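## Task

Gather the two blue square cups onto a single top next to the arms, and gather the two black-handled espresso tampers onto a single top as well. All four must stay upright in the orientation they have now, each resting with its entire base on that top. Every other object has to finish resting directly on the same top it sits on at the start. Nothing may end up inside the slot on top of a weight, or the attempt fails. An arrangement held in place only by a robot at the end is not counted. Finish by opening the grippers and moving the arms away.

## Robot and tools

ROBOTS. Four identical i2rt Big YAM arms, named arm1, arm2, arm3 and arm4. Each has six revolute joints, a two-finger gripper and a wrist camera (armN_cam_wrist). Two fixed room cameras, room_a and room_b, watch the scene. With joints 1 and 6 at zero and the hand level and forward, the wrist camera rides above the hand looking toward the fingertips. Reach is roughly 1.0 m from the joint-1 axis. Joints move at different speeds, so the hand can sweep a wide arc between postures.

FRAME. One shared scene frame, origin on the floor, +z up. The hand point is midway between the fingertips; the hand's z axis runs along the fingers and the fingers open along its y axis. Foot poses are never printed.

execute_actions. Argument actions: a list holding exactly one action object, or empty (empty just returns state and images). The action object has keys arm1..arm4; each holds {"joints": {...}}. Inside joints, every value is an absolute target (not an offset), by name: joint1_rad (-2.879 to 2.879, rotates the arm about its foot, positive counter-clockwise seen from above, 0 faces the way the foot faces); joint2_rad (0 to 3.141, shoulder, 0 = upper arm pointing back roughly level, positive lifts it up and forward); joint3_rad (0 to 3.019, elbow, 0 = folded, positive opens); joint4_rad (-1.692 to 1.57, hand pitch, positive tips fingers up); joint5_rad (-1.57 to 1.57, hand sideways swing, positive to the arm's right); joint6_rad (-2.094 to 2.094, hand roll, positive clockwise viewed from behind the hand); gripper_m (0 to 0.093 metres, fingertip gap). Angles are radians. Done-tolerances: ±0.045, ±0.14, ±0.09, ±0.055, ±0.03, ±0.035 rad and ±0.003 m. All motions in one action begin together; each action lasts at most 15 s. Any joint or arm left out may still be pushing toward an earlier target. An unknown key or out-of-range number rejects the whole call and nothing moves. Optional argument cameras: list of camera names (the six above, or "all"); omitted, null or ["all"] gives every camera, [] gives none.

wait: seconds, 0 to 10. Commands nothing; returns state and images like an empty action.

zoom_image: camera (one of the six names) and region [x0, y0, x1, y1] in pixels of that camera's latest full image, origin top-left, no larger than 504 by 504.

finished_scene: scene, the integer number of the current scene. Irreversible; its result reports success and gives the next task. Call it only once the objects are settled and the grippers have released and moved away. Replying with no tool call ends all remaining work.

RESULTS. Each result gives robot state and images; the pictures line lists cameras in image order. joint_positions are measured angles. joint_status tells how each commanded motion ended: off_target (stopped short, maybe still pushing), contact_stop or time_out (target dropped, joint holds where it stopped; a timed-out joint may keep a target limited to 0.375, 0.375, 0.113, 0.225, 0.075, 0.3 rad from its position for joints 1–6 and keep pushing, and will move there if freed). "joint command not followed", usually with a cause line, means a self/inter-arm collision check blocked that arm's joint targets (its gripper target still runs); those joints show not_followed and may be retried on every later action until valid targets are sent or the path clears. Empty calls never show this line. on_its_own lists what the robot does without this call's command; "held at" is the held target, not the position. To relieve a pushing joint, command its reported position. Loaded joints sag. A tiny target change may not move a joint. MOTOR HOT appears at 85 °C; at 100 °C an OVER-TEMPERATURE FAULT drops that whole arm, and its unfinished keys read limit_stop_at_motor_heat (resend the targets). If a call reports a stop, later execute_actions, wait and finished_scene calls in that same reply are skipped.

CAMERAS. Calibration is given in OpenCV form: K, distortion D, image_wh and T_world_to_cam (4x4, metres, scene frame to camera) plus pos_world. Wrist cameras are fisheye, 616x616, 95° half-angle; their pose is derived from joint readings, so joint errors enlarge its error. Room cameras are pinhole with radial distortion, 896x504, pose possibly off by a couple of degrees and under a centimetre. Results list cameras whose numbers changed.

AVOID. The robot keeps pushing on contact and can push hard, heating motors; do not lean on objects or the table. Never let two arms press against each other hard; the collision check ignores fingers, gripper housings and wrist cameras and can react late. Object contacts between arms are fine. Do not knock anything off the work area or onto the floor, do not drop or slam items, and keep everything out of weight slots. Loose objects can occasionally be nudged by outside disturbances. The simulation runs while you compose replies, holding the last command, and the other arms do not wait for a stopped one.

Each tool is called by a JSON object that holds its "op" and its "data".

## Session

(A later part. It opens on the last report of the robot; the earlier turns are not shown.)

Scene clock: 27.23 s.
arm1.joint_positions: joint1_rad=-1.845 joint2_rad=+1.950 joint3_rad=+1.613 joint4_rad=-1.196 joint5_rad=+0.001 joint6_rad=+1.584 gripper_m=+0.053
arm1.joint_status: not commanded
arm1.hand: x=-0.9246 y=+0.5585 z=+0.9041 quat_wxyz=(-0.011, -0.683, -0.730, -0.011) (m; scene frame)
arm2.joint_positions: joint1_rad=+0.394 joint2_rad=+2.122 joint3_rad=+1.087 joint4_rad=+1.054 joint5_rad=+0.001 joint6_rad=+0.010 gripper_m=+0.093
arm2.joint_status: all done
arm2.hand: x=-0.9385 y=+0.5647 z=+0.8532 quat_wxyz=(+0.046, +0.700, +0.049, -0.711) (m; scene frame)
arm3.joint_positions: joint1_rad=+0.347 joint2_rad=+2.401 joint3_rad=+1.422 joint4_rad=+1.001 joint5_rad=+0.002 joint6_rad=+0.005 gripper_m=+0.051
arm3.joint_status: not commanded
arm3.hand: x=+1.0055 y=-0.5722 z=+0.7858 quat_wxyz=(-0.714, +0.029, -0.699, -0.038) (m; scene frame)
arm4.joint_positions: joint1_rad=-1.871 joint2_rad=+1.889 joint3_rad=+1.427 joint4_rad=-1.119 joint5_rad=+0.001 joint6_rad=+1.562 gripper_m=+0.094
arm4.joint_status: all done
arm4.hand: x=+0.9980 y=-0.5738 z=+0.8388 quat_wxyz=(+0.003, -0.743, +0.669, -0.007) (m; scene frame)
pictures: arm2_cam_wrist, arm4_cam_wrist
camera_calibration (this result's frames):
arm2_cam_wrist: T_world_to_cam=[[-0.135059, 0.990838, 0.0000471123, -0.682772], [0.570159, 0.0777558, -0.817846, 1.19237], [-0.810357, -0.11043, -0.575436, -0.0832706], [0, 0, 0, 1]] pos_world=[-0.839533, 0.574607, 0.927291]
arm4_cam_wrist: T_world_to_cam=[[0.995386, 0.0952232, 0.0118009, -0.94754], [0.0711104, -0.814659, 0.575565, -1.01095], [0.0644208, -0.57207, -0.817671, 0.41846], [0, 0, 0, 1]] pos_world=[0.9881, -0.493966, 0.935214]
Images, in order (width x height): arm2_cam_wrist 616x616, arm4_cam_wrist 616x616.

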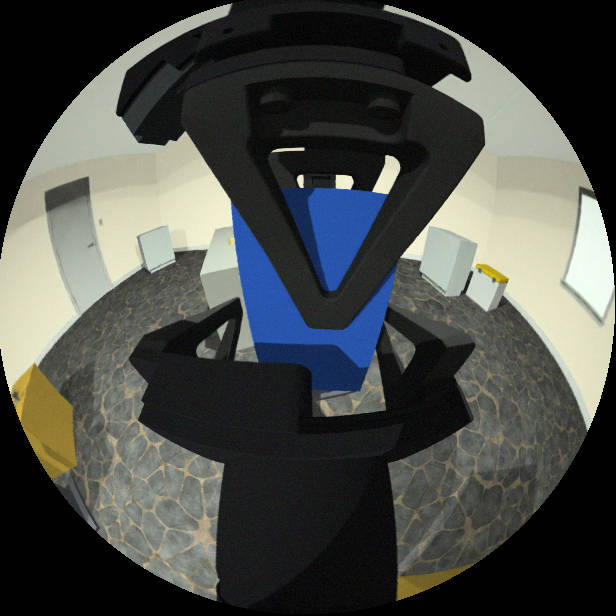

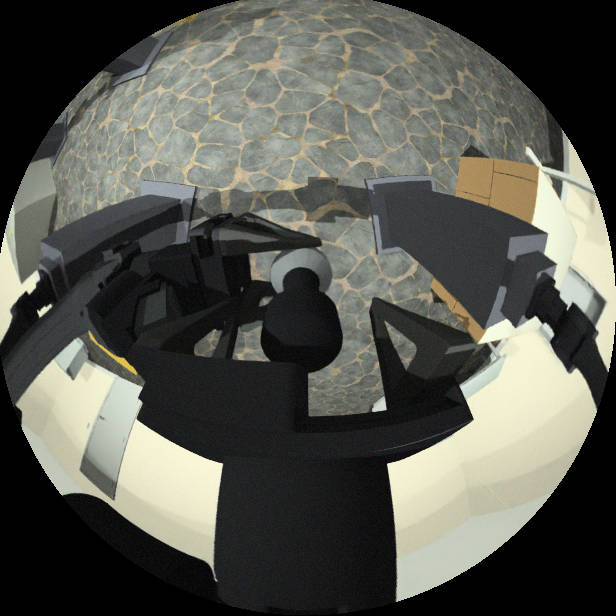

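{"op": "execute_actions", "data": {"actions": [{"arm2":{"joints":{"gripper_m":0}},"arm4":{"joints":{"gripper_m":0}}}], "cameras": []}}

{"op": "execute_actions", "data": {"actions": [{"arm1":{"joints":{"gripper_m":0.066}},"arm3":{"joints":{"gripper_m":0.093}}}], "cameras": []}}

{"op": "execute_actions", "data": {"actions": [{"arm1":{"joints":{"joint2_rad":1.7,"joint4_rad":-1.45}},"arm4":{"joints":{"joint2_rad":1.65,"joint4_rad":-1.34}}}], "cameras": []}}

{"op": "execute_actions", "data": {"actions": [{"arm4":{"joints":{"joint1_rad":1.0,"joint2_rad":2.05,"joint3_rad":1.6,"joint4_rad":-1.08}},"arm3":{"joints":{"joint1_rad":2.1,"joint2_rad":1.75,"joint3_rad":1.64,"joint4_rad":-1.42,"joint6_rad":1.57}},"arm2":{"joints":{"joint1_rad":2.15,"joint2_rad":2.36,"joint3_rad":1.42,"joint4_rad":1.02}}}], "cameras": ["arm3_cam_wrist","arm4_cam_wrist"]}}

Scene clock: 28.60 s.
arm1.joint_positions: joint1_rad=-1.846 joint2_rad=+1.950 joint3_rad=+1.613 joint4_rad=-1.195 joint5_rad=+0.007 joint6_rad=+1.571 gripper_m=+0.053
arm1.joint_status: not commanded
arm1.hand: x=-0.9243 y=+0.5566 z=+0.9042 quat_wxyz=(-0.014, -0.679, -0.734, -0.009) (m; scene frame)
arm2.joint_positions: joint1_rad=+0.392 joint2_rad=+2.122 joint3_rad=+1.087 joint4_rad=+1.054 joint5_rad=+0.011 joint6_rad=+0.010 gripper_m=+0.054
arm2.joint_status: gripper_m off_target (ended at +0.054, target +0.000)
arm2.hand: x=-0.9393 y=+0.5683 z=+0.8534 quat_wxyz=(+0.041, +0.700, +0.044, -0.712) (m; scene frame)
arm3.joint_positions: joint1_rad=+0.347 joint2_rad=+2.401 joint3_rad=+1.422 joint4_rad=+1.001 joint5_rad=+0.002 joint6_rad=+0.005 gripper_m=+0.051
arm3.joint_status: not commanded
arm3.hand: x=+1.0055 y=-0.5722 z=+0.7858 quat_wxyz=(-0.714, +0.029, -0.699, -0.038) (m; scene frame)
arm4.joint_positions: joint1_rad=-1.871 joint2_rad=+1.889 joint3_rad=+1.427 joint4_rad=-1.118 joint5_rad=+0.001 joint6_rad=+1.562 gripper_m=+0.044
arm4.joint_status: gripper_m off_target (ended at +0.044, target +0.000)
arm4.hand: x=+0.9979 y=-0.5739 z=+0.8388 quat_wxyz=(+0.003, -0.743, +0.669, -0.007) (m; scene frame)
pictures: none
No camera images: the call's "cameras" was empty. Leave "cameras" out to get every camera's image.

Scene clock: 29.30 s.
arm1.joint_positions: joint1_rad=-1.846 joint2_rad=+1.950 joint3_rad=+1.613 joint4_rad=-1.197 joint5_rad=+0.004 joint6_rad=+1.571 gripper_m=+0.066
arm1.joint_status: all done
arm1.hand: x=-0.9247 y=+0.5573 z=+0.9041 quat_wxyz=(-0.012, -0.678, -0.735, -0.009) (m; scene frame)
arm2.joint_positions: joint1_rad=+0.392 joint2_rad=+2.122 joint3_rad=+1.087 joint4_rad=+1.054 joint5_rad=+0.004 joint6_rad=+0.009 gripper_m=+0.054
arm2.joint_status: not commanded
arm2.hand: x=-0.9391 y=+0.5669 z=+0.8533 quat_wxyz=(+0.044, +0.700, +0.047, -0.711) (m; scene frame)
arm3.joint_positions: joint1_rad=+0.347 joint2_rad=+2.401 joint3_rad=+1.422 joint4_rad=+1.004 joint5_rad=+0.002 joint6_rad=+0.005 gripper_m=+0.093
arm3.joint_status: all done
arm3.hand: x=+1.0056 y=-0.5722 z=+0.7869 quat_wxyz=(-0.715, +0.029, -0.698, -0.038) (m; scene frame)
arm4.joint_positions: joint1_rad=-1.871 joint2_rad=+1.889 joint3_rad=+1.427 joint4_rad=-1.118 joint5_rad=+0.001 joint6_rad=+1.562 gripper_m=+0.044
arm4.joint_status: not commanded
arm4.hand: x=+0.9977 y=-0.5737 z=+0.8388 quat_wxyz=(+0.003, -0.743, +0.669, -0.007) (m; scene frame)
pictures: none
No camera images: the call's "cameras" was empty. Leave "cameras" out to get every camera's image.

Scene clock: 30.67 s.
arm1.joint_positions: joint1_rad=-1.845 joint2_rad=+1.678 joint3_rad=+1.613 joint4_rad=-1.437 joint5_rad=+0.003 joint6_rad=+1.571 gripper_m=+0.066
arm1.joint_status: all done
arm1.hand: x=-0.9904 y=+0.5530 z=+1.0491 quat_wxyz=(-0.022, -0.678, -0.735, -0.022) (m; scene frame)
arm2.joint_positions: joint1_rad=+0.392 joint2_rad=+2.122 joint3_rad=+1.103 joint4_rad=+1.052 joint5_rad=+0.004 joint6_rad=+0.009 gripper_m=+0.053
arm2.joint_status: not commanded
arm2.hand: x=-0.9442 y=+0.5661 z=+0.8600 quat_wxyz=(+0.044, +0.695, +0.047, -0.716) (m; scene frame)
arm3.joint_positions: joint1_rad=+0.347 joint2_rad=+2.401 joint3_rad=+1.422 joint4_rad=+1.004 joint5_rad=+0.002 joint6_rad=+0.005 gripper_m=+0.093
arm3.joint_status: not commanded
arm3.hand: x=+1.0056 y=-0.5722 z=+0.7869 quat_wxyz=(-0.715, +0.029, -0.698, -0.038) (m; scene frame)
arm4.joint_positions: joint1_rad=-1.871 joint2_rad=+1.644 joint3_rad=+1.420 joint4_rad=-1.334 joint5_rad=+0.001 joint6_rad=+1.562 gripper_m=+0.044
arm4.joint_status: all done
arm4.hand: x=+1.0486 y=-0.5679 z=+0.9588 quat_wxyz=(-0.005, -0.743, +0.669, +0.000) (m; scene frame)
pictures: none
No camera images: the call's "cameras" was empty. Leave "cameras" out to get every camera's image.

Scene clock: 33.17 s.
arm1.joint_positions: joint1_rad=-1.845 joint2_rad=+1.678 joint3_rad=+1.613 joint4_rad=-1.437 joint5_rad=+0.003 joint6_rad=+1.571 gripper_m=+0.066
arm1.joint_status: not commanded
arm1.hand: x=-0.9904 y=+0.5530 z=+1.0491 quat_wxyz=(-0.022, -0.678, -0.735, -0.022) (m; scene frame)
arm2.joint_positions: joint1_rad=+2.161 joint2_rad=+2.359 joint3_rad=+1.418 joint4_rad=+1.016 joint5_rad=-0.002 joint6_rad=+0.007 gripper_m=+0.053
arm2.joint_status: all done
arm2.hand: x=+0.0359 y=-0.1037 z=+0.8089 quat_wxyz=(+0.596, +0.402, +0.556, -0.419) (m; scene frame)
arm3.joint_positions: joint1_rad=+2.103 joint2_rad=+1.773 joint3_rad=+1.632 joint4_rad=-1.404 joint5_rad=-0.003 joint6_rad=+1.558 gripper_m=+0.093
arm3.joint_status: all done
arm3.hand: x=+0.0508 y=-0.1231 z=+0.9535 quat_wxyz=(+0.003, +0.146, -0.989, -0.016) (m; scene frame)
arm4.joint_positions: joint1_rad=+1.010 joint2_rad=+2.094 joint3_rad=+1.568 joint4_rad=-1.072 joint5_rad=-0.002 joint6_rad=+1.563 gripper_m=+0.044
arm4.joint_status: all done
arm4.hand: x=+2.1255 y=-0.6211 z=+0.7790 quat_wxyz=(+0.006, -0.761, -0.649, +0.008) (m; scene frame)
pictures: arm3_cam_wrist, arm4_cam_wrist
camera_calibration (this result's frames):
arm3_cam_wrist: T_world_to_cam=[[0.281875, -0.95938, -0.0116863, -0.12278], [-0.78189, -0.236751, 0.576712, -0.535164], [-0.556053, -0.153423, -0.816864, 0.907649], [0, 0, 0, 1]] pos_world=[0.12087, -0.105239, 1.04863]
arm4_cam_wrist: T_world_to_cam=[[-0.985864, 0.166625, 0.0175785, 2.18641], [0.14712, 0.810669, 0.56672, -0.240427], [0.0801795, 0.561295, -0.823723, 0.945041], [0, 0, 0, 1]] pos_world=[2.1151, -0.699851, 0.876273]
Images, in order (width x height): arm3_cam_wrist 616x616, arm4_cam_wrist 616x616.

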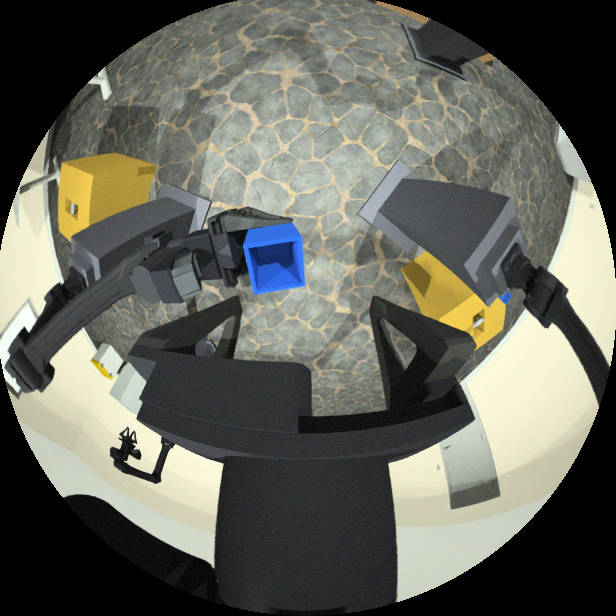

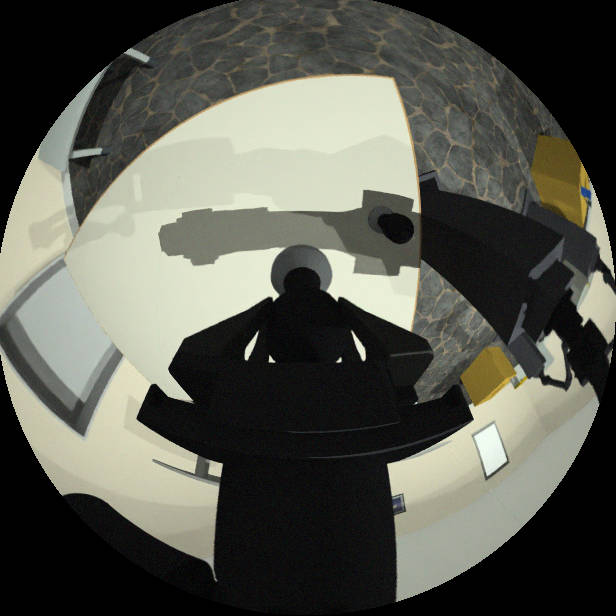

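{"op": "execute_actions", "data": {"actions": [{"arm4":{"joints":{"joint2_rad":2.28,"joint4_rad":-0.85}},"arm3":{"joints":{"joint2_rad":1.865,"joint4_rad":-1.305}},"arm2":{"joints":{"joint4_rad":0.95}}}], "cameras": ["arm3_cam_wrist","arm4_cam_wrist"]}}

Scene clock: 34.90 s.
arm1.joint_positions: joint1_rad=-1.845 joint2_rad=+1.678 joint3_rad=+1.613 joint4_rad=-1.437 joint5_rad=+0.003 joint6_rad=+1.571 gripper_m=+0.066
arm1.joint_status: not commanded
arm1.hand: x=-0.9904 y=+0.5530 z=+1.0491 quat_wxyz=(-0.022, -0.678, -0.735, -0.022) (m; scene frame)
arm2.joint_positions: joint1_rad=+2.161 joint2_rad=+2.359 joint3_rad=+1.415 joint4_rad=+0.955 joint5_rad=-0.002 joint6_rad=+0.007 gripper_m=+0.053
arm2.joint_status: all done
arm2.hand: x=+0.0359 y=-0.1032 z=+0.7925 quat_wxyz=(+0.577, +0.415, +0.574, -0.406) (m; scene frame)
arm3.joint_positions: joint1_rad=+2.103 joint2_rad=+1.877 joint3_rad=+1.632 joint4_rad=-1.322 joint5_rad=-0.003 joint6_rad=+1.559 gripper_m=+0.093
arm3.joint_status: all done
arm3.hand: x=+0.0443 y=-0.1002 z=+0.8978 quat_wxyz=(+0.001, +0.146, -0.989, -0.005) (m; scene frame)
arm4.joint_positions: joint1_rad=+1.010 joint2_rad=+2.317 joint3_rad=+1.568 joint4_rad=-0.857 joint5_rad=-0.002 joint6_rad=+1.563 gripper_m=+0.044
arm4.joint_status: all done
arm4.hand: x=+2.1325 y=-0.6231 z=+0.6490 quat_wxyz=(+0.009, -0.761, -0.649, +0.011) (m; scene frame)
pictures: arm3_cam_wrist, arm4_cam_wrist
camera_calibration (this result's frames):
arm3_cam_wrist: T_world_to_cam=[[0.281482, -0.959514, 0.0100575, -0.119208], [-0.785462, -0.224376, 0.576806, -0.501403], [-0.551196, -0.17026, -0.816819, 0.860083], [0, 0, 0, 1]] pos_world=[0.113797, -0.0804465, 0.992944]
arm4_cam_wrist: T_world_to_cam=[[-0.985695, 0.166645, 0.0252061, 2.19062], [0.151422, 0.809949, 0.566616, -0.175725], [0.0740079, 0.562327, -0.823597, 0.852222], [0, 0, 0, 1]] pos_world=[2.12282, -0.701955, 0.746238]
Images, in order (width x height): arm3_cam_wrist 616x616, arm4_cam_wrist 616x616.

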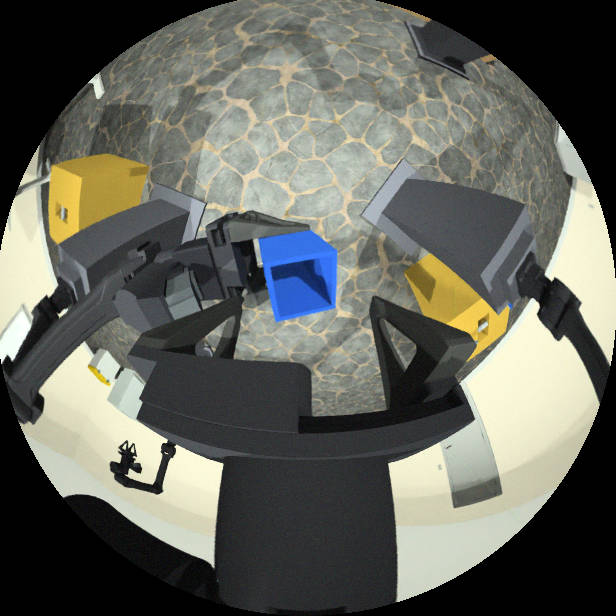

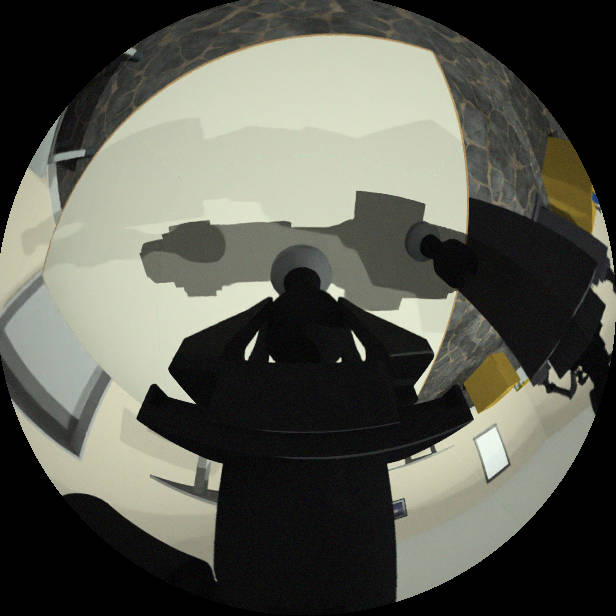

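{"op": "execute_actions", "data": {"actions": [{"arm4":{"joints":{"joint2_rad":2.385,"joint4_rad":-0.75}},"arm3":{"joints":{"joint2_rad":1.925,"joint3_rad":1.57,"joint4_rad":-1.21,"joint6_rad":1.43}}}], "cameras": ["arm3_cam_wrist","arm4_cam_wrist"]}}

Scene clock: 36.40 s.
arm1.joint_positions: joint1_rad=-1.845 joint2_rad=+1.678 joint3_rad=+1.613 joint4_rad=-1.437 joint5_rad=+0.003 joint6_rad=+1.571 gripper_m=+0.066
arm1.joint_status: not commanded
arm1.hand: x=-0.9904 y=+0.5530 z=+1.0491 quat_wxyz=(-0.022, -0.678, -0.735, -0.022) (m; scene frame)
arm2.joint_positions: joint1_rad=+2.161 joint2_rad=+2.359 joint3_rad=+1.415 joint4_rad=+0.955 joint5_rad=-0.002 joint6_rad=+0.007 gripper_m=+0.053
arm2.joint_status: not commanded
arm2.hand: x=+0.0359 y=-0.1032 z=+0.7925 quat_wxyz=(+0.577, +0.415, +0.574, -0.406) (m; scene frame)
arm3.joint_positions: joint1_rad=+2.103 joint2_rad=+1.929 joint3_rad=+1.568 joint4_rad=-1.227 joint5_rad=-0.003 joint6_rad=+1.442 gripper_m=+0.093
arm3.joint_status: all done
arm3.hand: x=+0.0445 y=-0.1008 z=+0.8460 quat_wxyz=(+0.000, +0.204, -0.979, +0.006) (m; scene frame)
arm4.joint_positions: joint1_rad=+1.010 joint2_rad=+2.390 joint3_rad=+1.568 joint4_rad=-0.758 joint5_rad=-0.002 joint6_rad=+1.563 gripper_m=+0.044
arm4.joint_status: all done
arm4.hand: x=+2.1354 y=-0.6238 z=+0.6060 quat_wxyz=(+0.000, -0.761, -0.649, +0.003) (m; scene frame)
pictures: arm3_cam_wrist, arm4_cam_wrist
camera_calibration (this result's frames):
arm3_cam_wrist: T_world_to_cam=[[0.391153, -0.919809, 0.0308349, -0.137729], [-0.757954, -0.302958, 0.577687, -0.481334], [-0.52202, -0.249336, -0.815676, 0.807559], [0, 0, 0, 1]] pos_world=[0.110606, -0.0711549, 0.941014]
arm4_cam_wrist: T_world_to_cam=[[-0.986034, 0.166542, -0.000349599, 2.21079], [0.137007, 0.812359, 0.566834, -0.119043], [0.0946855, 0.55887, -0.823832, 0.770857], [0, 0, 0, 1]] pos_world=[2.12323, -0.702292, 0.703307]
Images, in order (width x height): arm3_cam_wrist 616x616, arm4_cam_wrist 616x616.

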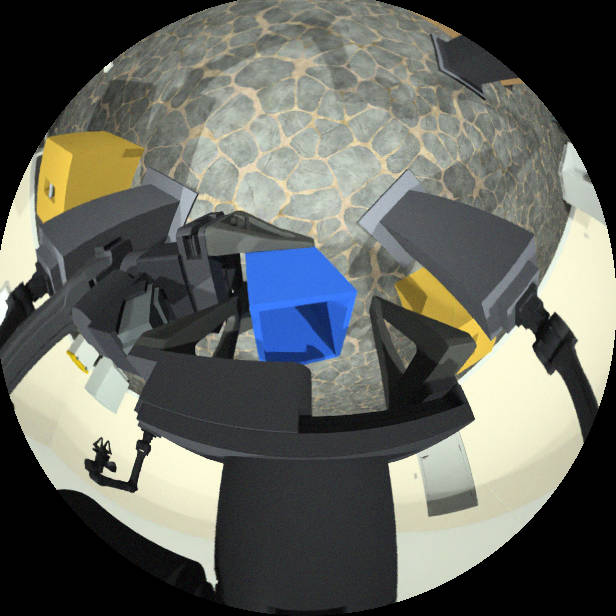

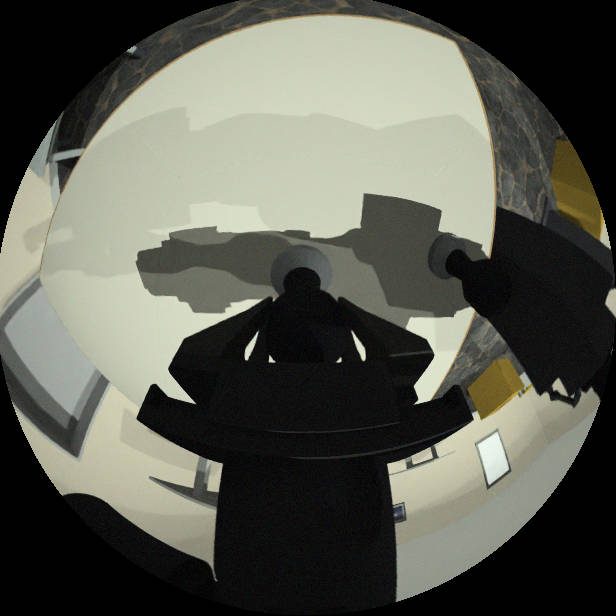

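{"op": "execute_actions", "data": {"actions": [{"arm4":{"joints":{"joint2_rad":2.425,"joint4_rad":-0.73}},"arm3":{"joints":{"joint2_rad":1.96,"joint4_rad":-1.18,"joint6_rad":1.55}}}], "cameras": ["arm3_cam_wrist","arm2_cam_wrist"]}}

Scene clock: 37.83 s.
arm1.joint_positions: joint1_rad=-1.845 joint2_rad=+1.678 joint3_rad=+1.613 joint4_rad=-1.437 joint5_rad=+0.003 joint6_rad=+1.571 gripper_m=+0.066
arm1.joint_status: not commanded
arm1.hand: x=-0.9904 y=+0.5530 z=+1.0491 quat_wxyz=(-0.022, -0.678, -0.735, -0.022) (m; scene frame)
arm2.joint_positions: joint1_rad=+2.161 joint2_rad=+2.359 joint3_rad=+1.415 joint4_rad=+0.955 joint5_rad=-0.002 joint6_rad=+0.007 gripper_m=+0.053
arm2.joint_status: not commanded
arm2.hand: x=+0.0359 y=-0.1032 z=+0.7925 quat_wxyz=(+0.577, +0.415, +0.574, -0.406) (m; scene frame)
arm3.joint_positions: joint1_rad=+2.103 joint2_rad=+1.950 joint3_rad=+1.568 joint4_rad=-1.197 joint5_rad=-0.003 joint6_rad=+1.538 gripper_m=+0.093
arm3.joint_status: all done
arm3.hand: x=+0.0428 y=-0.0947 z=+0.8343 quat_wxyz=(+0.000, +0.156, -0.988, +0.001) (m; scene frame)
arm4.joint_positions: joint1_rad=+1.010 joint2_rad=+2.413 joint3_rad=+1.568 joint4_rad=-0.737 joint5_rad=+0.000 joint6_rad=+1.563 gripper_m=+0.044
arm4.joint_status: all done
arm4.hand: x=+2.1329 y=-0.6237 z=+0.5923 quat_wxyz=(+0.000, -0.761, -0.649, +0.004) (m; scene frame)
pictures: arm2_cam_wrist, arm3_cam_wrist
camera_calibration (this result's frames):
arm2_cam_wrist: T_world_to_cam=[[-0.944716, -0.327408, -0.0177435, 0.0176852], [-0.180135, 0.563463, -0.806263, 0.707035], [0.273975, -0.758494, -0.591291, 0.504473], [0, 0, 0, 1]] pos_world=[0.00585643, -0.00995859, 0.86866]
arm3_cam_wrist: T_world_to_cam=[[0.301478, -0.953223, 0.0218598, -0.122947], [-0.782589, -0.234284, 0.576771, -0.465757], [-0.54467, -0.190991, -0.816613, 0.805938], [0, 0, 0, 1]] pos_world=[0.111539, -0.0723887, 0.929463]
Images, in order (width x height): arm2_cam_wrist 616x616, arm3_cam_wrist 616x616.

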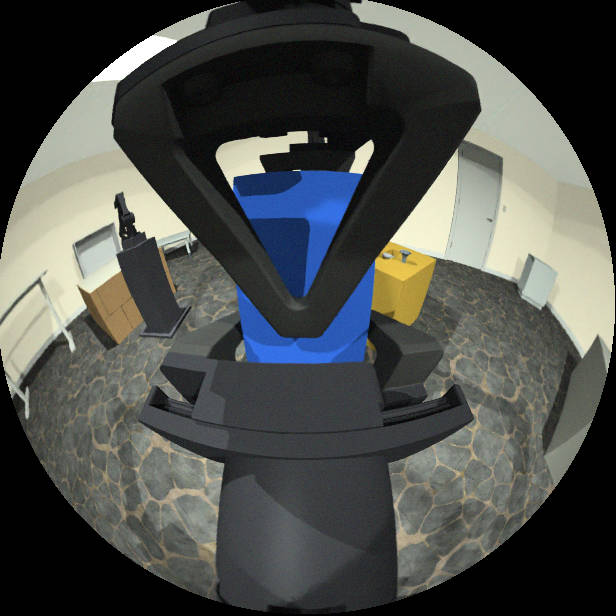

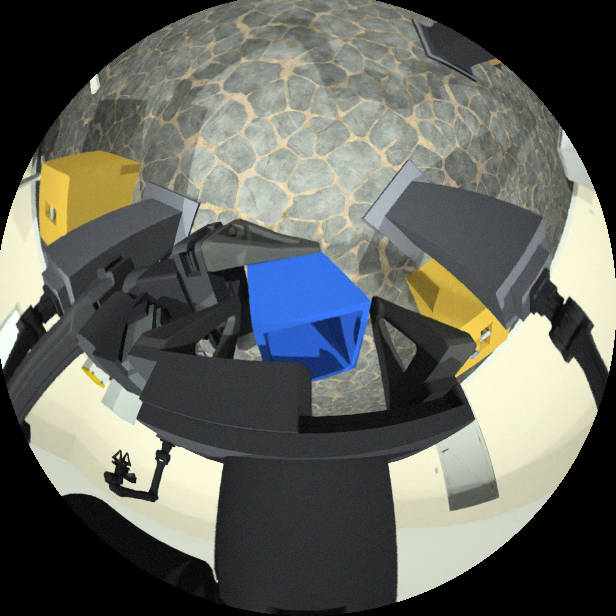

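{"op": "execute_actions", "data": {"actions": [{"arm3":{"joints":{"gripper_m":0,"joint2_rad":1.95}},"arm4":{"joints":{"joint2_rad":2.44}}}], "cameras": []}}

{"op": "execute_actions", "data": {"actions": [{"arm2":{"joints":{"gripper_m":0.093}}}], "cameras": ["arm3_cam_wrist","arm4_cam_wrist"]}}

Scene clock: 38.90 s.
arm1.joint_positions: joint1_rad=-1.845 joint2_rad=+1.678 joint3_rad=+1.613 joint4_rad=-1.437 joint5_rad=+0.003 joint6_rad=+1.571 gripper_m=+0.066
arm1.joint_status: not commanded
arm1.hand: x=-0.9904 y=+0.5530 z=+1.0491 quat_wxyz=(-0.022, -0.678, -0.735, -0.022) (m; scene frame)
arm2.joint_positions: joint1_rad=+2.160 joint2_rad=+2.359 joint3_rad=+1.414 joint4_rad=+0.948 joint5_rad=+0.003 joint6_rad=+0.007 gripper_m=+0.053
arm2.joint_status: not commanded
arm2.hand: x=+0.0343 y=-0.1035 z=+0.7905 quat_wxyz=(+0.574, +0.418, +0.575, -0.406) (m; scene frame)
arm3.joint_positions: joint1_rad=+2.107 joint2_rad=+1.947 joint3_rad=+1.573 joint4_rad=-1.164 joint5_rad=-0.007 joint6_rad=+1.526 gripper_m=+0.053
arm3.joint_status: gripper_m off_target (ended at +0.053, target +0.000); the others done
arm3.hand: x=+0.0368 y=-0.0857 z=+0.8379 quat_wxyz=(+0.005, +0.165, -0.986, -0.019) (m; scene frame)
arm4.joint_positions: joint1_rad=+1.010 joint2_rad=+2.413 joint3_rad=+1.568 joint4_rad=-0.737 joint5_rad=+0.000 joint6_rad=+1.563 gripper_m=+0.044
arm4.joint_status: all done
arm4.hand: x=+2.1329 y=-0.6237 z=+0.5923 quat_wxyz=(+0.000, -0.761, -0.649, +0.004) (m; scene frame)
pictures: none
No camera images: the call's "cameras" was empty. Leave "cameras" out to get every camera's image.

Scene clock: 39.60 s.
arm1.joint_positions: joint1_rad=-1.845 joint2_rad=+1.678 joint3_rad=+1.613 joint4_rad=-1.437 joint5_rad=+0.003 joint6_rad=+1.571 gripper_m=+0.066
arm1.joint_status: not commanded
arm1.hand: x=-0.9904 y=+0.5530 z=+1.0491 quat_wxyz=(-0.022, -0.678, -0.735, -0.022) (m; scene frame)
arm2.joint_positions: joint1_rad=+2.160 joint2_rad=+2.359 joint3_rad=+1.414 joint4_rad=+0.948 joint5_rad=+0.003 joint6_rad=+0.007 gripper_m=+0.093
arm2.joint_status: all done
arm2.hand: x=+0.0343 y=-0.1035 z=+0.7905 quat_wxyz=(+0.574, +0.418, +0.575, -0.406) (m; scene frame)
arm3.joint_positions: joint1_rad=+2.107 joint2_rad=+1.948 joint3_rad=+1.570 joint4_rad=-1.165 joint5_rad=-0.003 joint6_rad=+1.538 gripper_m=+0.053
arm3.joint_status: not commanded
arm3.hand: x=+0.0381 y=-0.0870 z=+0.8362 quat_wxyz=(+0.003, +0.158, -0.987, -0.017) (m; scene frame)
arm4.joint_positions: joint1_rad=+1.010 joint2_rad=+2.413 joint3_rad=+1.568 joint4_rad=-0.737 joint5_rad=+0.000 joint6_rad=+1.563 gripper_m=+0.044
arm4.joint_status: not commanded
arm4.hand: x=+2.1329 y=-0.6237 z=+0.5923 quat_wxyz=(+0.000, -0.761, -0.649, +0.004) (m; scene frame)
pictures: arm3_cam_wrist, arm4_cam_wrist
camera_calibration (this result's frames):
arm3_cam_wrist: T_world_to_cam=[[0.304855, -0.952296, -0.0139976, -0.0842803], [-0.77554, -0.256748, 0.57673, -0.470891], [-0.552811, -0.164963, -0.816815, 0.809123], [0, 0, 0, 1]] pos_world=[0.107791, -0.0676845, 0.931301]
arm4_cam_wrist: T_world_to_cam=[[-0.98603, 0.166554, 0.00231867, 2.20679], [0.138615, 0.812748, 0.565886, -0.113623], [0.092366, 0.558302, -0.82448, 0.764646], [0, 0, 0, 1]] pos_world=[2.12109, -0.702106, 0.689617]
Images, in order (width x height): arm3_cam_wrist 616x616, arm4_cam_wrist 616x616.

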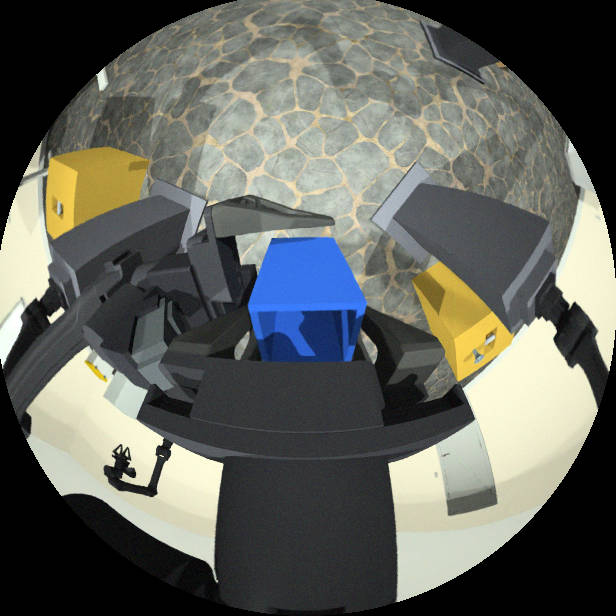

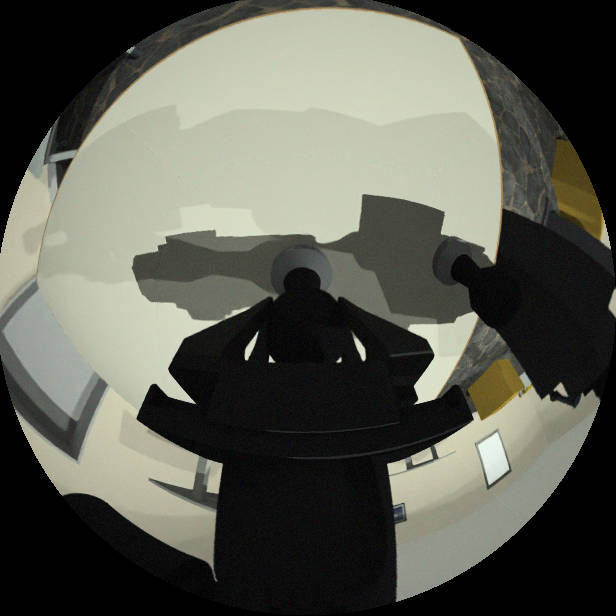

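Cup straightened; tamper landed.

{"op": "execute_actions", "data": {"actions": [{"arm3":{"joints":{"joint2_rad":1.72,"joint4_rad":-1.42}},"arm4":{"joints":{"joint2_rad":2.41,"gripper_m":0.075}}}], "cameras": []}}

{"op": "execute_actions", "data": {"actions": [{"arm4":{"joints":{"joint2_rad":2.1,"joint4_rad":-1.03}},"arm3":{"joints":{"joint1_rad":-1.5,"joint2_rad":1.95,"joint3_rad":1.5,"joint4_rad":-1.1}},"arm2":{"joints":{"joint2_rad":1.5,"joint3_rad":1.0,"joint4_rad":0}}}], "cameras": ["arm3_cam_wrist","room_b"]}}

Scene clock: 41.37 s.
arm1.joint_positions: joint1_rad=-1.845 joint2_rad=+1.678 joint3_rad=+1.613 joint4_rad=-1.437 joint5_rad=+0.003 joint6_rad=+1.571 gripper_m=+0.066
arm1.joint_status: not commanded
arm1.hand: x=-0.9904 y=+0.5530 z=+1.0491 quat_wxyz=(-0.022, -0.678, -0.735, -0.022) (m; scene frame)
arm2.joint_positions: joint1_rad=+2.160 joint2_rad=+2.359 joint3_rad=+1.414 joint4_rad=+0.948 joint5_rad=+0.003 joint6_rad=+0.007 gripper_m=+0.093
arm2.joint_status: not commanded
arm2.hand: x=+0.0343 y=-0.1035 z=+0.7905 quat_wxyz=(+0.574, +0.418, +0.575, -0.406) (m; scene frame)
arm3.joint_positions: joint1_rad=+2.107 joint2_rad=+1.718 joint3_rad=+1.559 joint4_rad=-1.406 joint5_rad=-0.003 joint6_rad=+1.539 gripper_m=+0.053
arm3.joint_status: all done
arm3.hand: x=+0.0559 y=-0.1483 z=+0.9540 quat_wxyz=(+0.001, +0.158, -0.987, -0.006) (m; scene frame)
arm4.joint_positions: joint1_rad=+1.010 joint2_rad=+2.413 joint3_rad=+1.568 joint4_rad=-0.737 joint5_rad=+0.000 joint6_rad=+1.563 gripper_m=+0.075
arm4.joint_status: all done
arm4.hand: x=+2.1329 y=-0.6237 z=+0.5923 quat_wxyz=(+0.000, -0.761, -0.649, +0.004) (m; scene frame)
pictures: none
No camera images: the call's "cameras" was empty. Leave "cameras" out to get every camera's image.

Scene clock: 44.47 s.
arm1.joint_positions: joint1_rad=-1.845 joint2_rad=+1.678 joint3_rad=+1.613 joint4_rad=-1.437 joint5_rad=+0.003 joint6_rad=+1.571 gripper_m=+0.066
arm1.joint_status: not commanded
arm1.hand: x=-0.9904 y=+0.5530 z=+1.0491 quat_wxyz=(-0.022, -0.678, -0.735, -0.022) (m; scene frame)
arm2.joint_positions: joint1_rad=+2.160 joint2_rad=+1.489 joint3_rad=+0.995 joint4_rad=+0.008 joint5_rad=+0.003 joint6_rad=+0.007 gripper_m=+0.093
arm2.joint_status: all done
arm2.hand: x=-0.0292 y=+0.0790 z=+0.9704 quat_wxyz=(+0.417, +0.505, +0.696, -0.294) (m; scene frame)
arm3.joint_positions: joint1_rad=-1.503 joint2_rad=+1.984 joint3_rad=+1.494 joint4_rad=-1.104 joint5_rad=+0.001 joint6_rad=+1.539 gripper_m=+0.053
arm3.joint_status: all done
arm3.hand: x=+0.0991 y=-1.2072 z=+0.7826 quat_wxyz=(+0.015, -0.997, +0.076, +0.000) (m; scene frame)
arm4.joint_positions: joint1_rad=+1.010 joint2_rad=+2.072 joint3_rad=+1.579 joint4_rad=-1.022 joint5_rad=+0.000 joint6_rad=+1.563 gripper_m=+0.075
arm4.joint_status: all done
arm4.hand: x=+2.1448 y=-0.6245 z=+0.7956 quat_wxyz=(-0.025, -0.760, -0.649, -0.017) (m; scene frame)
pictures: arm3_cam_wrist, room_b
camera_calibration (this result's frames):
arm3_cam_wrist: T_world_to_cam=[[0.158543, 0.986136, 0.0489806, 1.13484], [0.803796, -0.157719, 0.573617, -0.714836], [0.573389, -0.0515723, -0.817658, 0.640257], [0, 0, 0, 1]] pos_world=[0.0275449, -1.19884, 0.877967]
Images, in order (width x height): arm3_cam_wrist 616x616, room_b 896x504.

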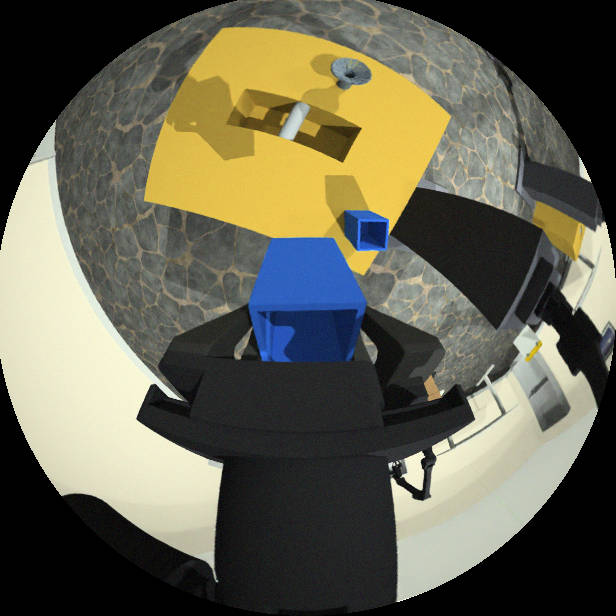

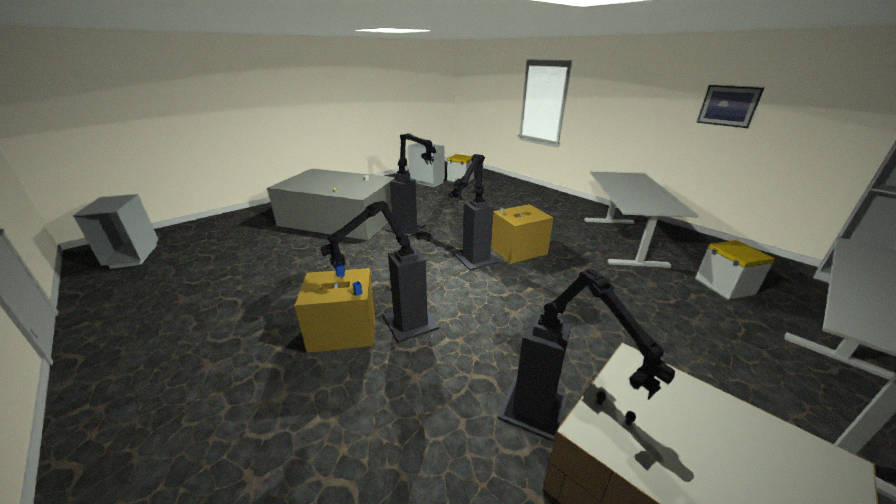

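{"op": "execute_actions", "data": {"actions": [{"arm3":{"joints":{"joint1_rad":-1.62,"joint2_rad":2.2,"joint3_rad":1.59,"joint4_rad":-0.9}}}], "cameras": ["arm3_cam_wrist"]}}

Scene clock: 48.30 s.
arm1.joint_positions: joint1_rad=-1.845 joint2_rad=+1.678 joint3_rad=+1.613 joint4_rad=-1.437 joint5_rad=+0.003 joint6_rad=+1.571 gripper_m=+0.066
arm1.joint_status: not commanded
arm1.hand: x=-0.9904 y=+0.5530 z=+1.0491 quat_wxyz=(-0.022, -0.678, -0.735, -0.022) (m; scene frame)
arm2.joint_positions: joint1_rad=+2.160 joint2_rad=+1.489 joint3_rad=+0.995 joint4_rad=+0.008 joint5_rad=+0.003 joint6_rad=+0.007 gripper_m=+0.093
arm2.joint_status: not commanded
arm2.hand: x=-0.0292 y=+0.0790 z=+0.9704 quat_wxyz=(+0.417, +0.505, +0.696, -0.294) (m; scene frame)
arm3.joint_positions: joint1_rad=-1.620 joint2_rad=+2.231 joint3_rad=+1.567 joint4_rad=-0.916 joint5_rad=+0.000 joint6_rad=+1.539 gripper_m=+0.053
arm3.joint_status: all done
arm3.hand: x=+0.0232 y=-1.2272 z=+0.6645 quat_wxyz=(+0.008, -0.991, +0.134, +0.000) (m; scene frame)
arm4.joint_positions: joint1_rad=+1.010 joint2_rad=+2.072 joint3_rad=+1.579 joint4_rad=-1.022 joint5_rad=+0.000 joint6_rad=+1.563 gripper_m=+0.075
arm4.joint_status: not commanded
arm4.hand: x=+2.1448 y=-0.6245 z=+0.7956 quat_wxyz=(-0.025, -0.760, -0.649, -0.017) (m; scene frame)
pictures: arm3_cam_wrist
camera_calibration (this result's frames):
arm3_cam_wrist: T_world_to_cam=[[0.273197, 0.961292, 0.0357928, 1.14803], [0.781789, -0.243555, 0.574009, -0.694247], [0.560508, -0.128835, -0.818067, 0.491881], [0, 0, 0, 1]] pos_world=[-0.0465858, -1.20931, 0.759804]
Images, in order (width x height): arm3_cam_wrist 616x616.

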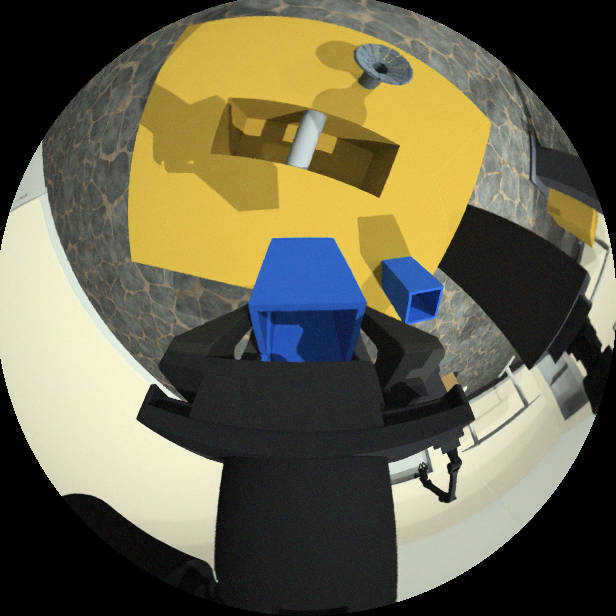

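{"op": "execute_actions", "data": {"actions": [{"arm3":{"joints":{"joint2_rad":2.31,"joint4_rad":-0.81}}}], "cameras": ["arm3_cam_wrist"]}}

Scene clock: 49.60 s.
arm1.joint_positions: joint1_rad=-1.845 joint2_rad=+1.678 joint3_rad=+1.613 joint4_rad=-1.437 joint5_rad=+0.003 joint6_rad=+1.571 gripper_m=+0.066
arm1.joint_status: not commanded
arm1.hand: x=-0.9904 y=+0.5530 z=+1.0491 quat_wxyz=(-0.022, -0.678, -0.735, -0.022) (m; scene frame)
arm2.joint_positions: joint1_rad=+2.160 joint2_rad=+1.489 joint3_rad=+0.995 joint4_rad=+0.008 joint5_rad=+0.003 joint6_rad=+0.007 gripper_m=+0.093
arm2.joint_status: not commanded
arm2.hand: x=-0.0292 y=+0.0790 z=+0.9704 quat_wxyz=(+0.417, +0.505, +0.696, -0.294) (m; scene frame)
arm3.joint_positions: joint1_rad=-1.620 joint2_rad=+2.323 joint3_rad=+1.567 joint4_rad=-0.826 joint5_rad=+0.000 joint6_rad=+1.539 gripper_m=+0.053
arm3.joint_status: all done
arm3.hand: x=+0.0234 y=-1.2260 z=+0.6105 quat_wxyz=(+0.009, -0.991, +0.134, +0.000) (m; scene frame)
arm4.joint_positions: joint1_rad=+1.010 joint2_rad=+2.072 joint3_rad=+1.579 joint4_rad=-1.022 joint5_rad=+0.000 joint6_rad=+1.563 gripper_m=+0.075
arm4.joint_status: not commanded
arm4.hand: x=+2.1448 y=-0.6245 z=+0.7956 quat_wxyz=(-0.025, -0.760, -0.649, -0.017) (m; scene frame)
pictures: arm3_cam_wrist
camera_calibration (this result's frames):
arm3_cam_wrist: T_world_to_cam=[[0.273184, 0.961238, 0.0373172, 1.14778], [0.781529, -0.244395, 0.574006, -0.664198], [0.560876, -0.127645, -0.818, 0.449176], [0, 0, 0, 1]] pos_world=[-0.0463954, -1.20828, 0.705848]
Images, in order (width x height): arm3_cam_wrist 616x616.

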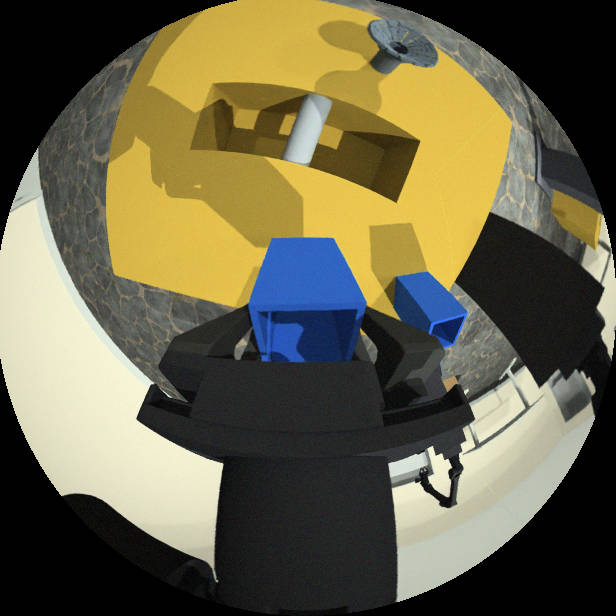

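{"op": "execute_actions", "data": {"actions": [{"arm3":{"joints":{"joint2_rad":2.375,"joint4_rad":-0.75}}}], "cameras": ["arm3_cam_wrist"]}}

Scene clock: 50.83 s.
arm1.joint_positions: joint1_rad=-1.845 joint2_rad=+1.678 joint3_rad=+1.613 joint4_rad=-1.437 joint5_rad=+0.003 joint6_rad=+1.571 gripper_m=+0.066
arm1.joint_status: not commanded
arm1.hand: x=-0.9904 y=+0.5530 z=+1.0491 quat_wxyz=(-0.022, -0.678, -0.735, -0.022) (m; scene frame)
arm2.joint_positions: joint1_rad=+2.160 joint2_rad=+1.489 joint3_rad=+0.995 joint4_rad=+0.008 joint5_rad=+0.003 joint6_rad=+0.007 gripper_m=+0.093
arm2.joint_status: not commanded
arm2.hand: x=-0.0292 y=+0.0790 z=+0.9704 quat_wxyz=(+0.417, +0.505, +0.696, -0.294) (m; scene frame)
arm3.joint_positions: joint1_rad=-1.620 joint2_rad=+2.379 joint3_rad=+1.567 joint4_rad=-0.767 joint5_rad=+0.000 joint6_rad=+1.539 gripper_m=+0.053
arm3.joint_status: all done
arm3.hand: x=+0.0239 y=-1.2242 z=+0.5781 quat_wxyz=(+0.007, -0.991, +0.134, +0.000) (m; scene frame)
arm4.joint_positions: joint1_rad=+1.010 joint2_rad=+2.072 joint3_rad=+1.579 joint4_rad=-1.022 joint5_rad=+0.000 joint6_rad=+1.563 gripper_m=+0.075
arm4.joint_status: not commanded
arm4.hand: x=+2.1448 y=-0.6245 z=+0.7956 quat_wxyz=(-0.025, -0.760, -0.649, -0.017) (m; scene frame)
pictures: arm3_cam_wrist
camera_calibration (this result's frames):
arm3_cam_wrist: T_world_to_cam=[[0.273215, 0.961369, 0.0335059, 1.14941], [0.782179, -0.242296, 0.57401, -0.643007], [0.559954, -0.130621, -0.818162, 0.419133], [0, 0, 0, 1]] pos_world=[-0.0457853, -1.20606, 0.673499]
Images, in order (width x height): arm3_cam_wrist 616x616.

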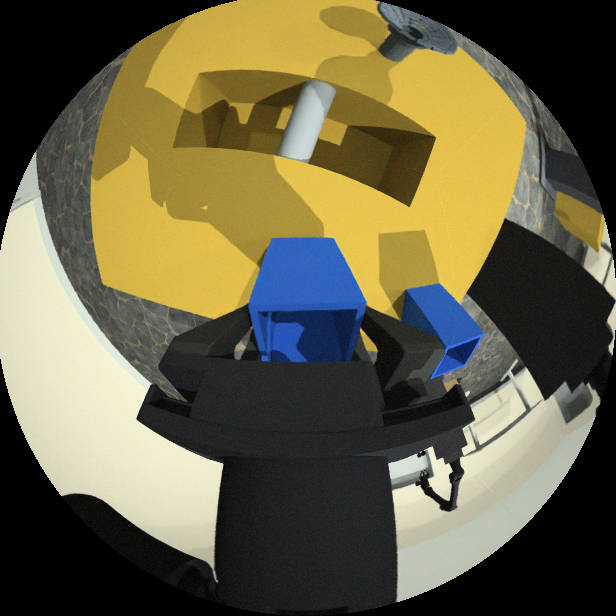

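{"op": "execute_actions", "data": {"actions": [{"arm3":{"joints":{"joint2_rad":2.415,"joint4_rad":-0.72}}}], "cameras": ["arm3_cam_wrist"]}}

Scene clock: 51.80 s.
arm1.joint_positions: joint1_rad=-1.845 joint2_rad=+1.678 joint3_rad=+1.613 joint4_rad=-1.437 joint5_rad=+0.003 joint6_rad=+1.571 gripper_m=+0.066
arm1.joint_status: not commanded
arm1.hand: x=-0.9904 y=+0.5530 z=+1.0491 quat_wxyz=(-0.022, -0.678, -0.735, -0.022) (m; scene frame)
arm2.joint_positions: joint1_rad=+2.160 joint2_rad=+1.489 joint3_rad=+0.995 joint4_rad=+0.008 joint5_rad=+0.003 joint6_rad=+0.007 gripper_m=+0.093
arm2.joint_status: not commanded
arm2.hand: x=-0.0292 y=+0.0790 z=+0.9704 quat_wxyz=(+0.417, +0.505, +0.696, -0.294) (m; scene frame)
arm3.joint_positions: joint1_rad=-1.620 joint2_rad=+2.400 joint3_rad=+1.567 joint4_rad=-0.737 joint5_rad=+0.000 joint6_rad=+1.539 gripper_m=+0.053
arm3.joint_status: all done
arm3.hand: x=+0.0239 y=-1.2244 z=+0.5655 quat_wxyz=(+0.003, -0.991, +0.134, +0.001) (m; scene frame)
arm4.joint_positions: joint1_rad=+1.010 joint2_rad=+2.072 joint3_rad=+1.579 joint4_rad=-1.022 joint5_rad=+0.000 joint6_rad=+1.563 gripper_m=+0.075
arm4.joint_status: not commanded
arm4.hand: x=+2.1448 y=-0.6245 z=+0.7956 quat_wxyz=(-0.025, -0.760, -0.649, -0.017) (m; scene frame)
pictures: arm3_cam_wrist
camera_calibration (this result's frames):
arm3_cam_wrist: T_world_to_cam=[[0.273258, 0.961593, 0.025873, 1.15468], [0.78327, -0.238036, 0.574306, -0.630733], [0.558407, -0.136668, -0.818232, 0.401417], [0, 0, 0, 1]] pos_world=[-0.0456459, -1.20561, 0.660811]
Images, in order (width x height): arm3_cam_wrist 616x616.

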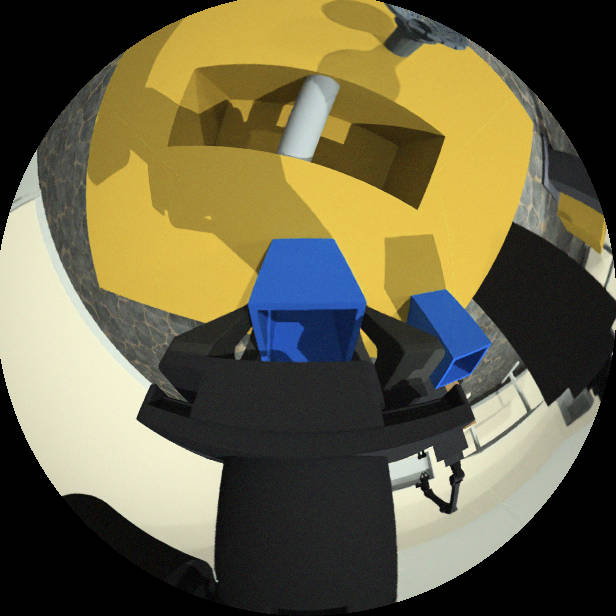

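{"op": "execute_actions", "data": {"actions": [{"arm3":{"joints":{"joint2_rad":2.4,"gripper_m":0.068}}}], "cameras": []}}

{"op": "execute_actions", "data": {"actions": [{"arm3":{"joints":{"joint2_rad":2.05,"joint4_rad":-1.09}}}], "cameras": ["arm3_cam_wrist","room_b"]}}

Scene clock: 52.97 s.
arm1.joint_positions: joint1_rad=-1.845 joint2_rad=+1.678 joint3_rad=+1.613 joint4_rad=-1.437 joint5_rad=+0.003 joint6_rad=+1.571 gripper_m=+0.066
arm1.joint_status: not commanded
arm1.hand: x=-0.9904 y=+0.5530 z=+1.0491 quat_wxyz=(-0.022, -0.678, -0.735, -0.022) (m; scene frame)
arm2.joint_positions: joint1_rad=+2.160 joint2_rad=+1.489 joint3_rad=+0.995 joint4_rad=+0.008 joint5_rad=+0.003 joint6_rad=+0.007 gripper_m=+0.093
arm2.joint_status: not commanded
arm2.hand: x=-0.0292 y=+0.0790 z=+0.9704 quat_wxyz=(+0.417, +0.505, +0.696, -0.294) (m; scene frame)
arm3.joint_positions: joint1_rad=-1.620 joint2_rad=+2.400 joint3_rad=+1.567 joint4_rad=-0.736 joint5_rad=+0.000 joint6_rad=+1.539 gripper_m=+0.068
arm3.joint_status: all done
arm3.hand: x=+0.0238 y=-1.2246 z=+0.5655 quat_wxyz=(+0.003, -0.991, +0.134, +0.001) (m; scene frame)
arm4.joint_positions: joint1_rad=+1.010 joint2_rad=+2.072 joint3_rad=+1.579 joint4_rad=-1.022 joint5_rad=+0.000 joint6_rad=+1.563 gripper_m=+0.075
arm4.joint_status: not commanded
arm4.hand: x=+2.1448 y=-0.6245 z=+0.7956 quat_wxyz=(-0.025, -0.760, -0.649, -0.017) (m; scene frame)
pictures: none
No camera images: the call's "cameras" was empty. Leave "cameras" out to get every camera's image.

Scene clock: 54.37 s.
arm1.joint_positions: joint1_rad=-1.845 joint2_rad=+1.678 joint3_rad=+1.613 joint4_rad=-1.437 joint5_rad=+0.003 joint6_rad=+1.571 gripper_m=+0.066
arm1.joint_status: not commanded
arm1.hand: x=-0.9904 y=+0.5530 z=+1.0491 quat_wxyz=(-0.022, -0.678, -0.735, -0.022) (m; scene frame)
arm2.joint_positions: joint1_rad=+2.160 joint2_rad=+1.489 joint3_rad=+0.995 joint4_rad=+0.008 joint5_rad=+0.003 joint6_rad=+0.007 gripper_m=+0.093
arm2.joint_status: not commanded
arm2.hand: x=-0.0292 y=+0.0790 z=+0.9704 quat_wxyz=(+0.417, +0.505, +0.696, -0.294) (m; scene frame)
arm3.joint_positions: joint1_rad=-1.620 joint2_rad=+2.048 joint3_rad=+1.573 joint4_rad=-1.075 joint5_rad=+0.000 joint6_rad=+1.539 gripper_m=+0.068
arm3.joint_status: all done
arm3.hand: x=+0.0248 y=-1.2230 z=+0.7731 quat_wxyz=(-0.007, -0.991, +0.134, +0.002) (m; scene frame)
arm4.joint_positions: joint1_rad=+1.010 joint2_rad=+2.072 joint3_rad=+1.579 joint4_rad=-1.022 joint5_rad=+0.000 joint6_rad=+1.563 gripper_m=+0.075
arm4.joint_status: not commanded
arm4.hand: x=+2.1448 y=-0.6245 z=+0.7956 quat_wxyz=(-0.025, -0.760, -0.649, -0.017) (m; scene frame)
pictures: arm3_cam_wrist, room_b
camera_calibration (this result's frames):
arm3_cam_wrist: T_world_to_cam=[[0.273308, 0.961912, 0.00528189, 1.16397], [0.78678, -0.2267, 0.574094, -0.736418], [0.553425, -0.152749, -0.818773, 0.551836], [0, 0, 0, 1]] pos_world=[-0.0441214, -1.20229, 0.868453]
Images, in order (width x height): arm3_cam_wrist 616x616, room_b 896x504.

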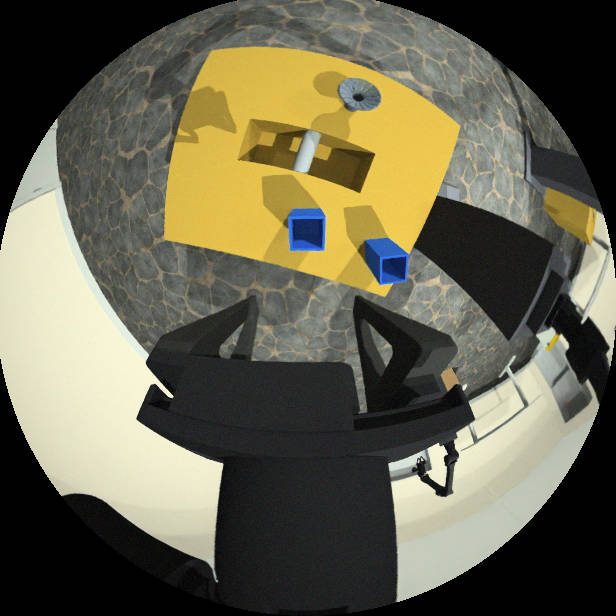

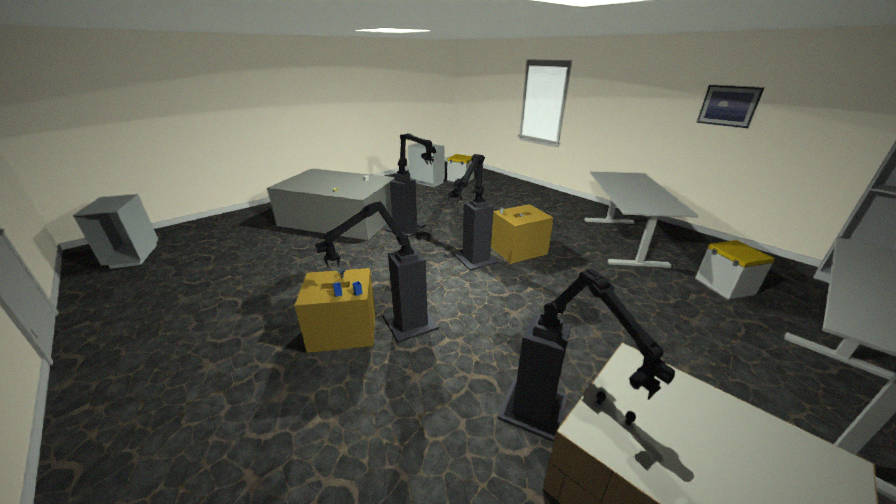

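{"op": "finished_scene", "data": {"scene": 2}}

The scene is finished: the task was done.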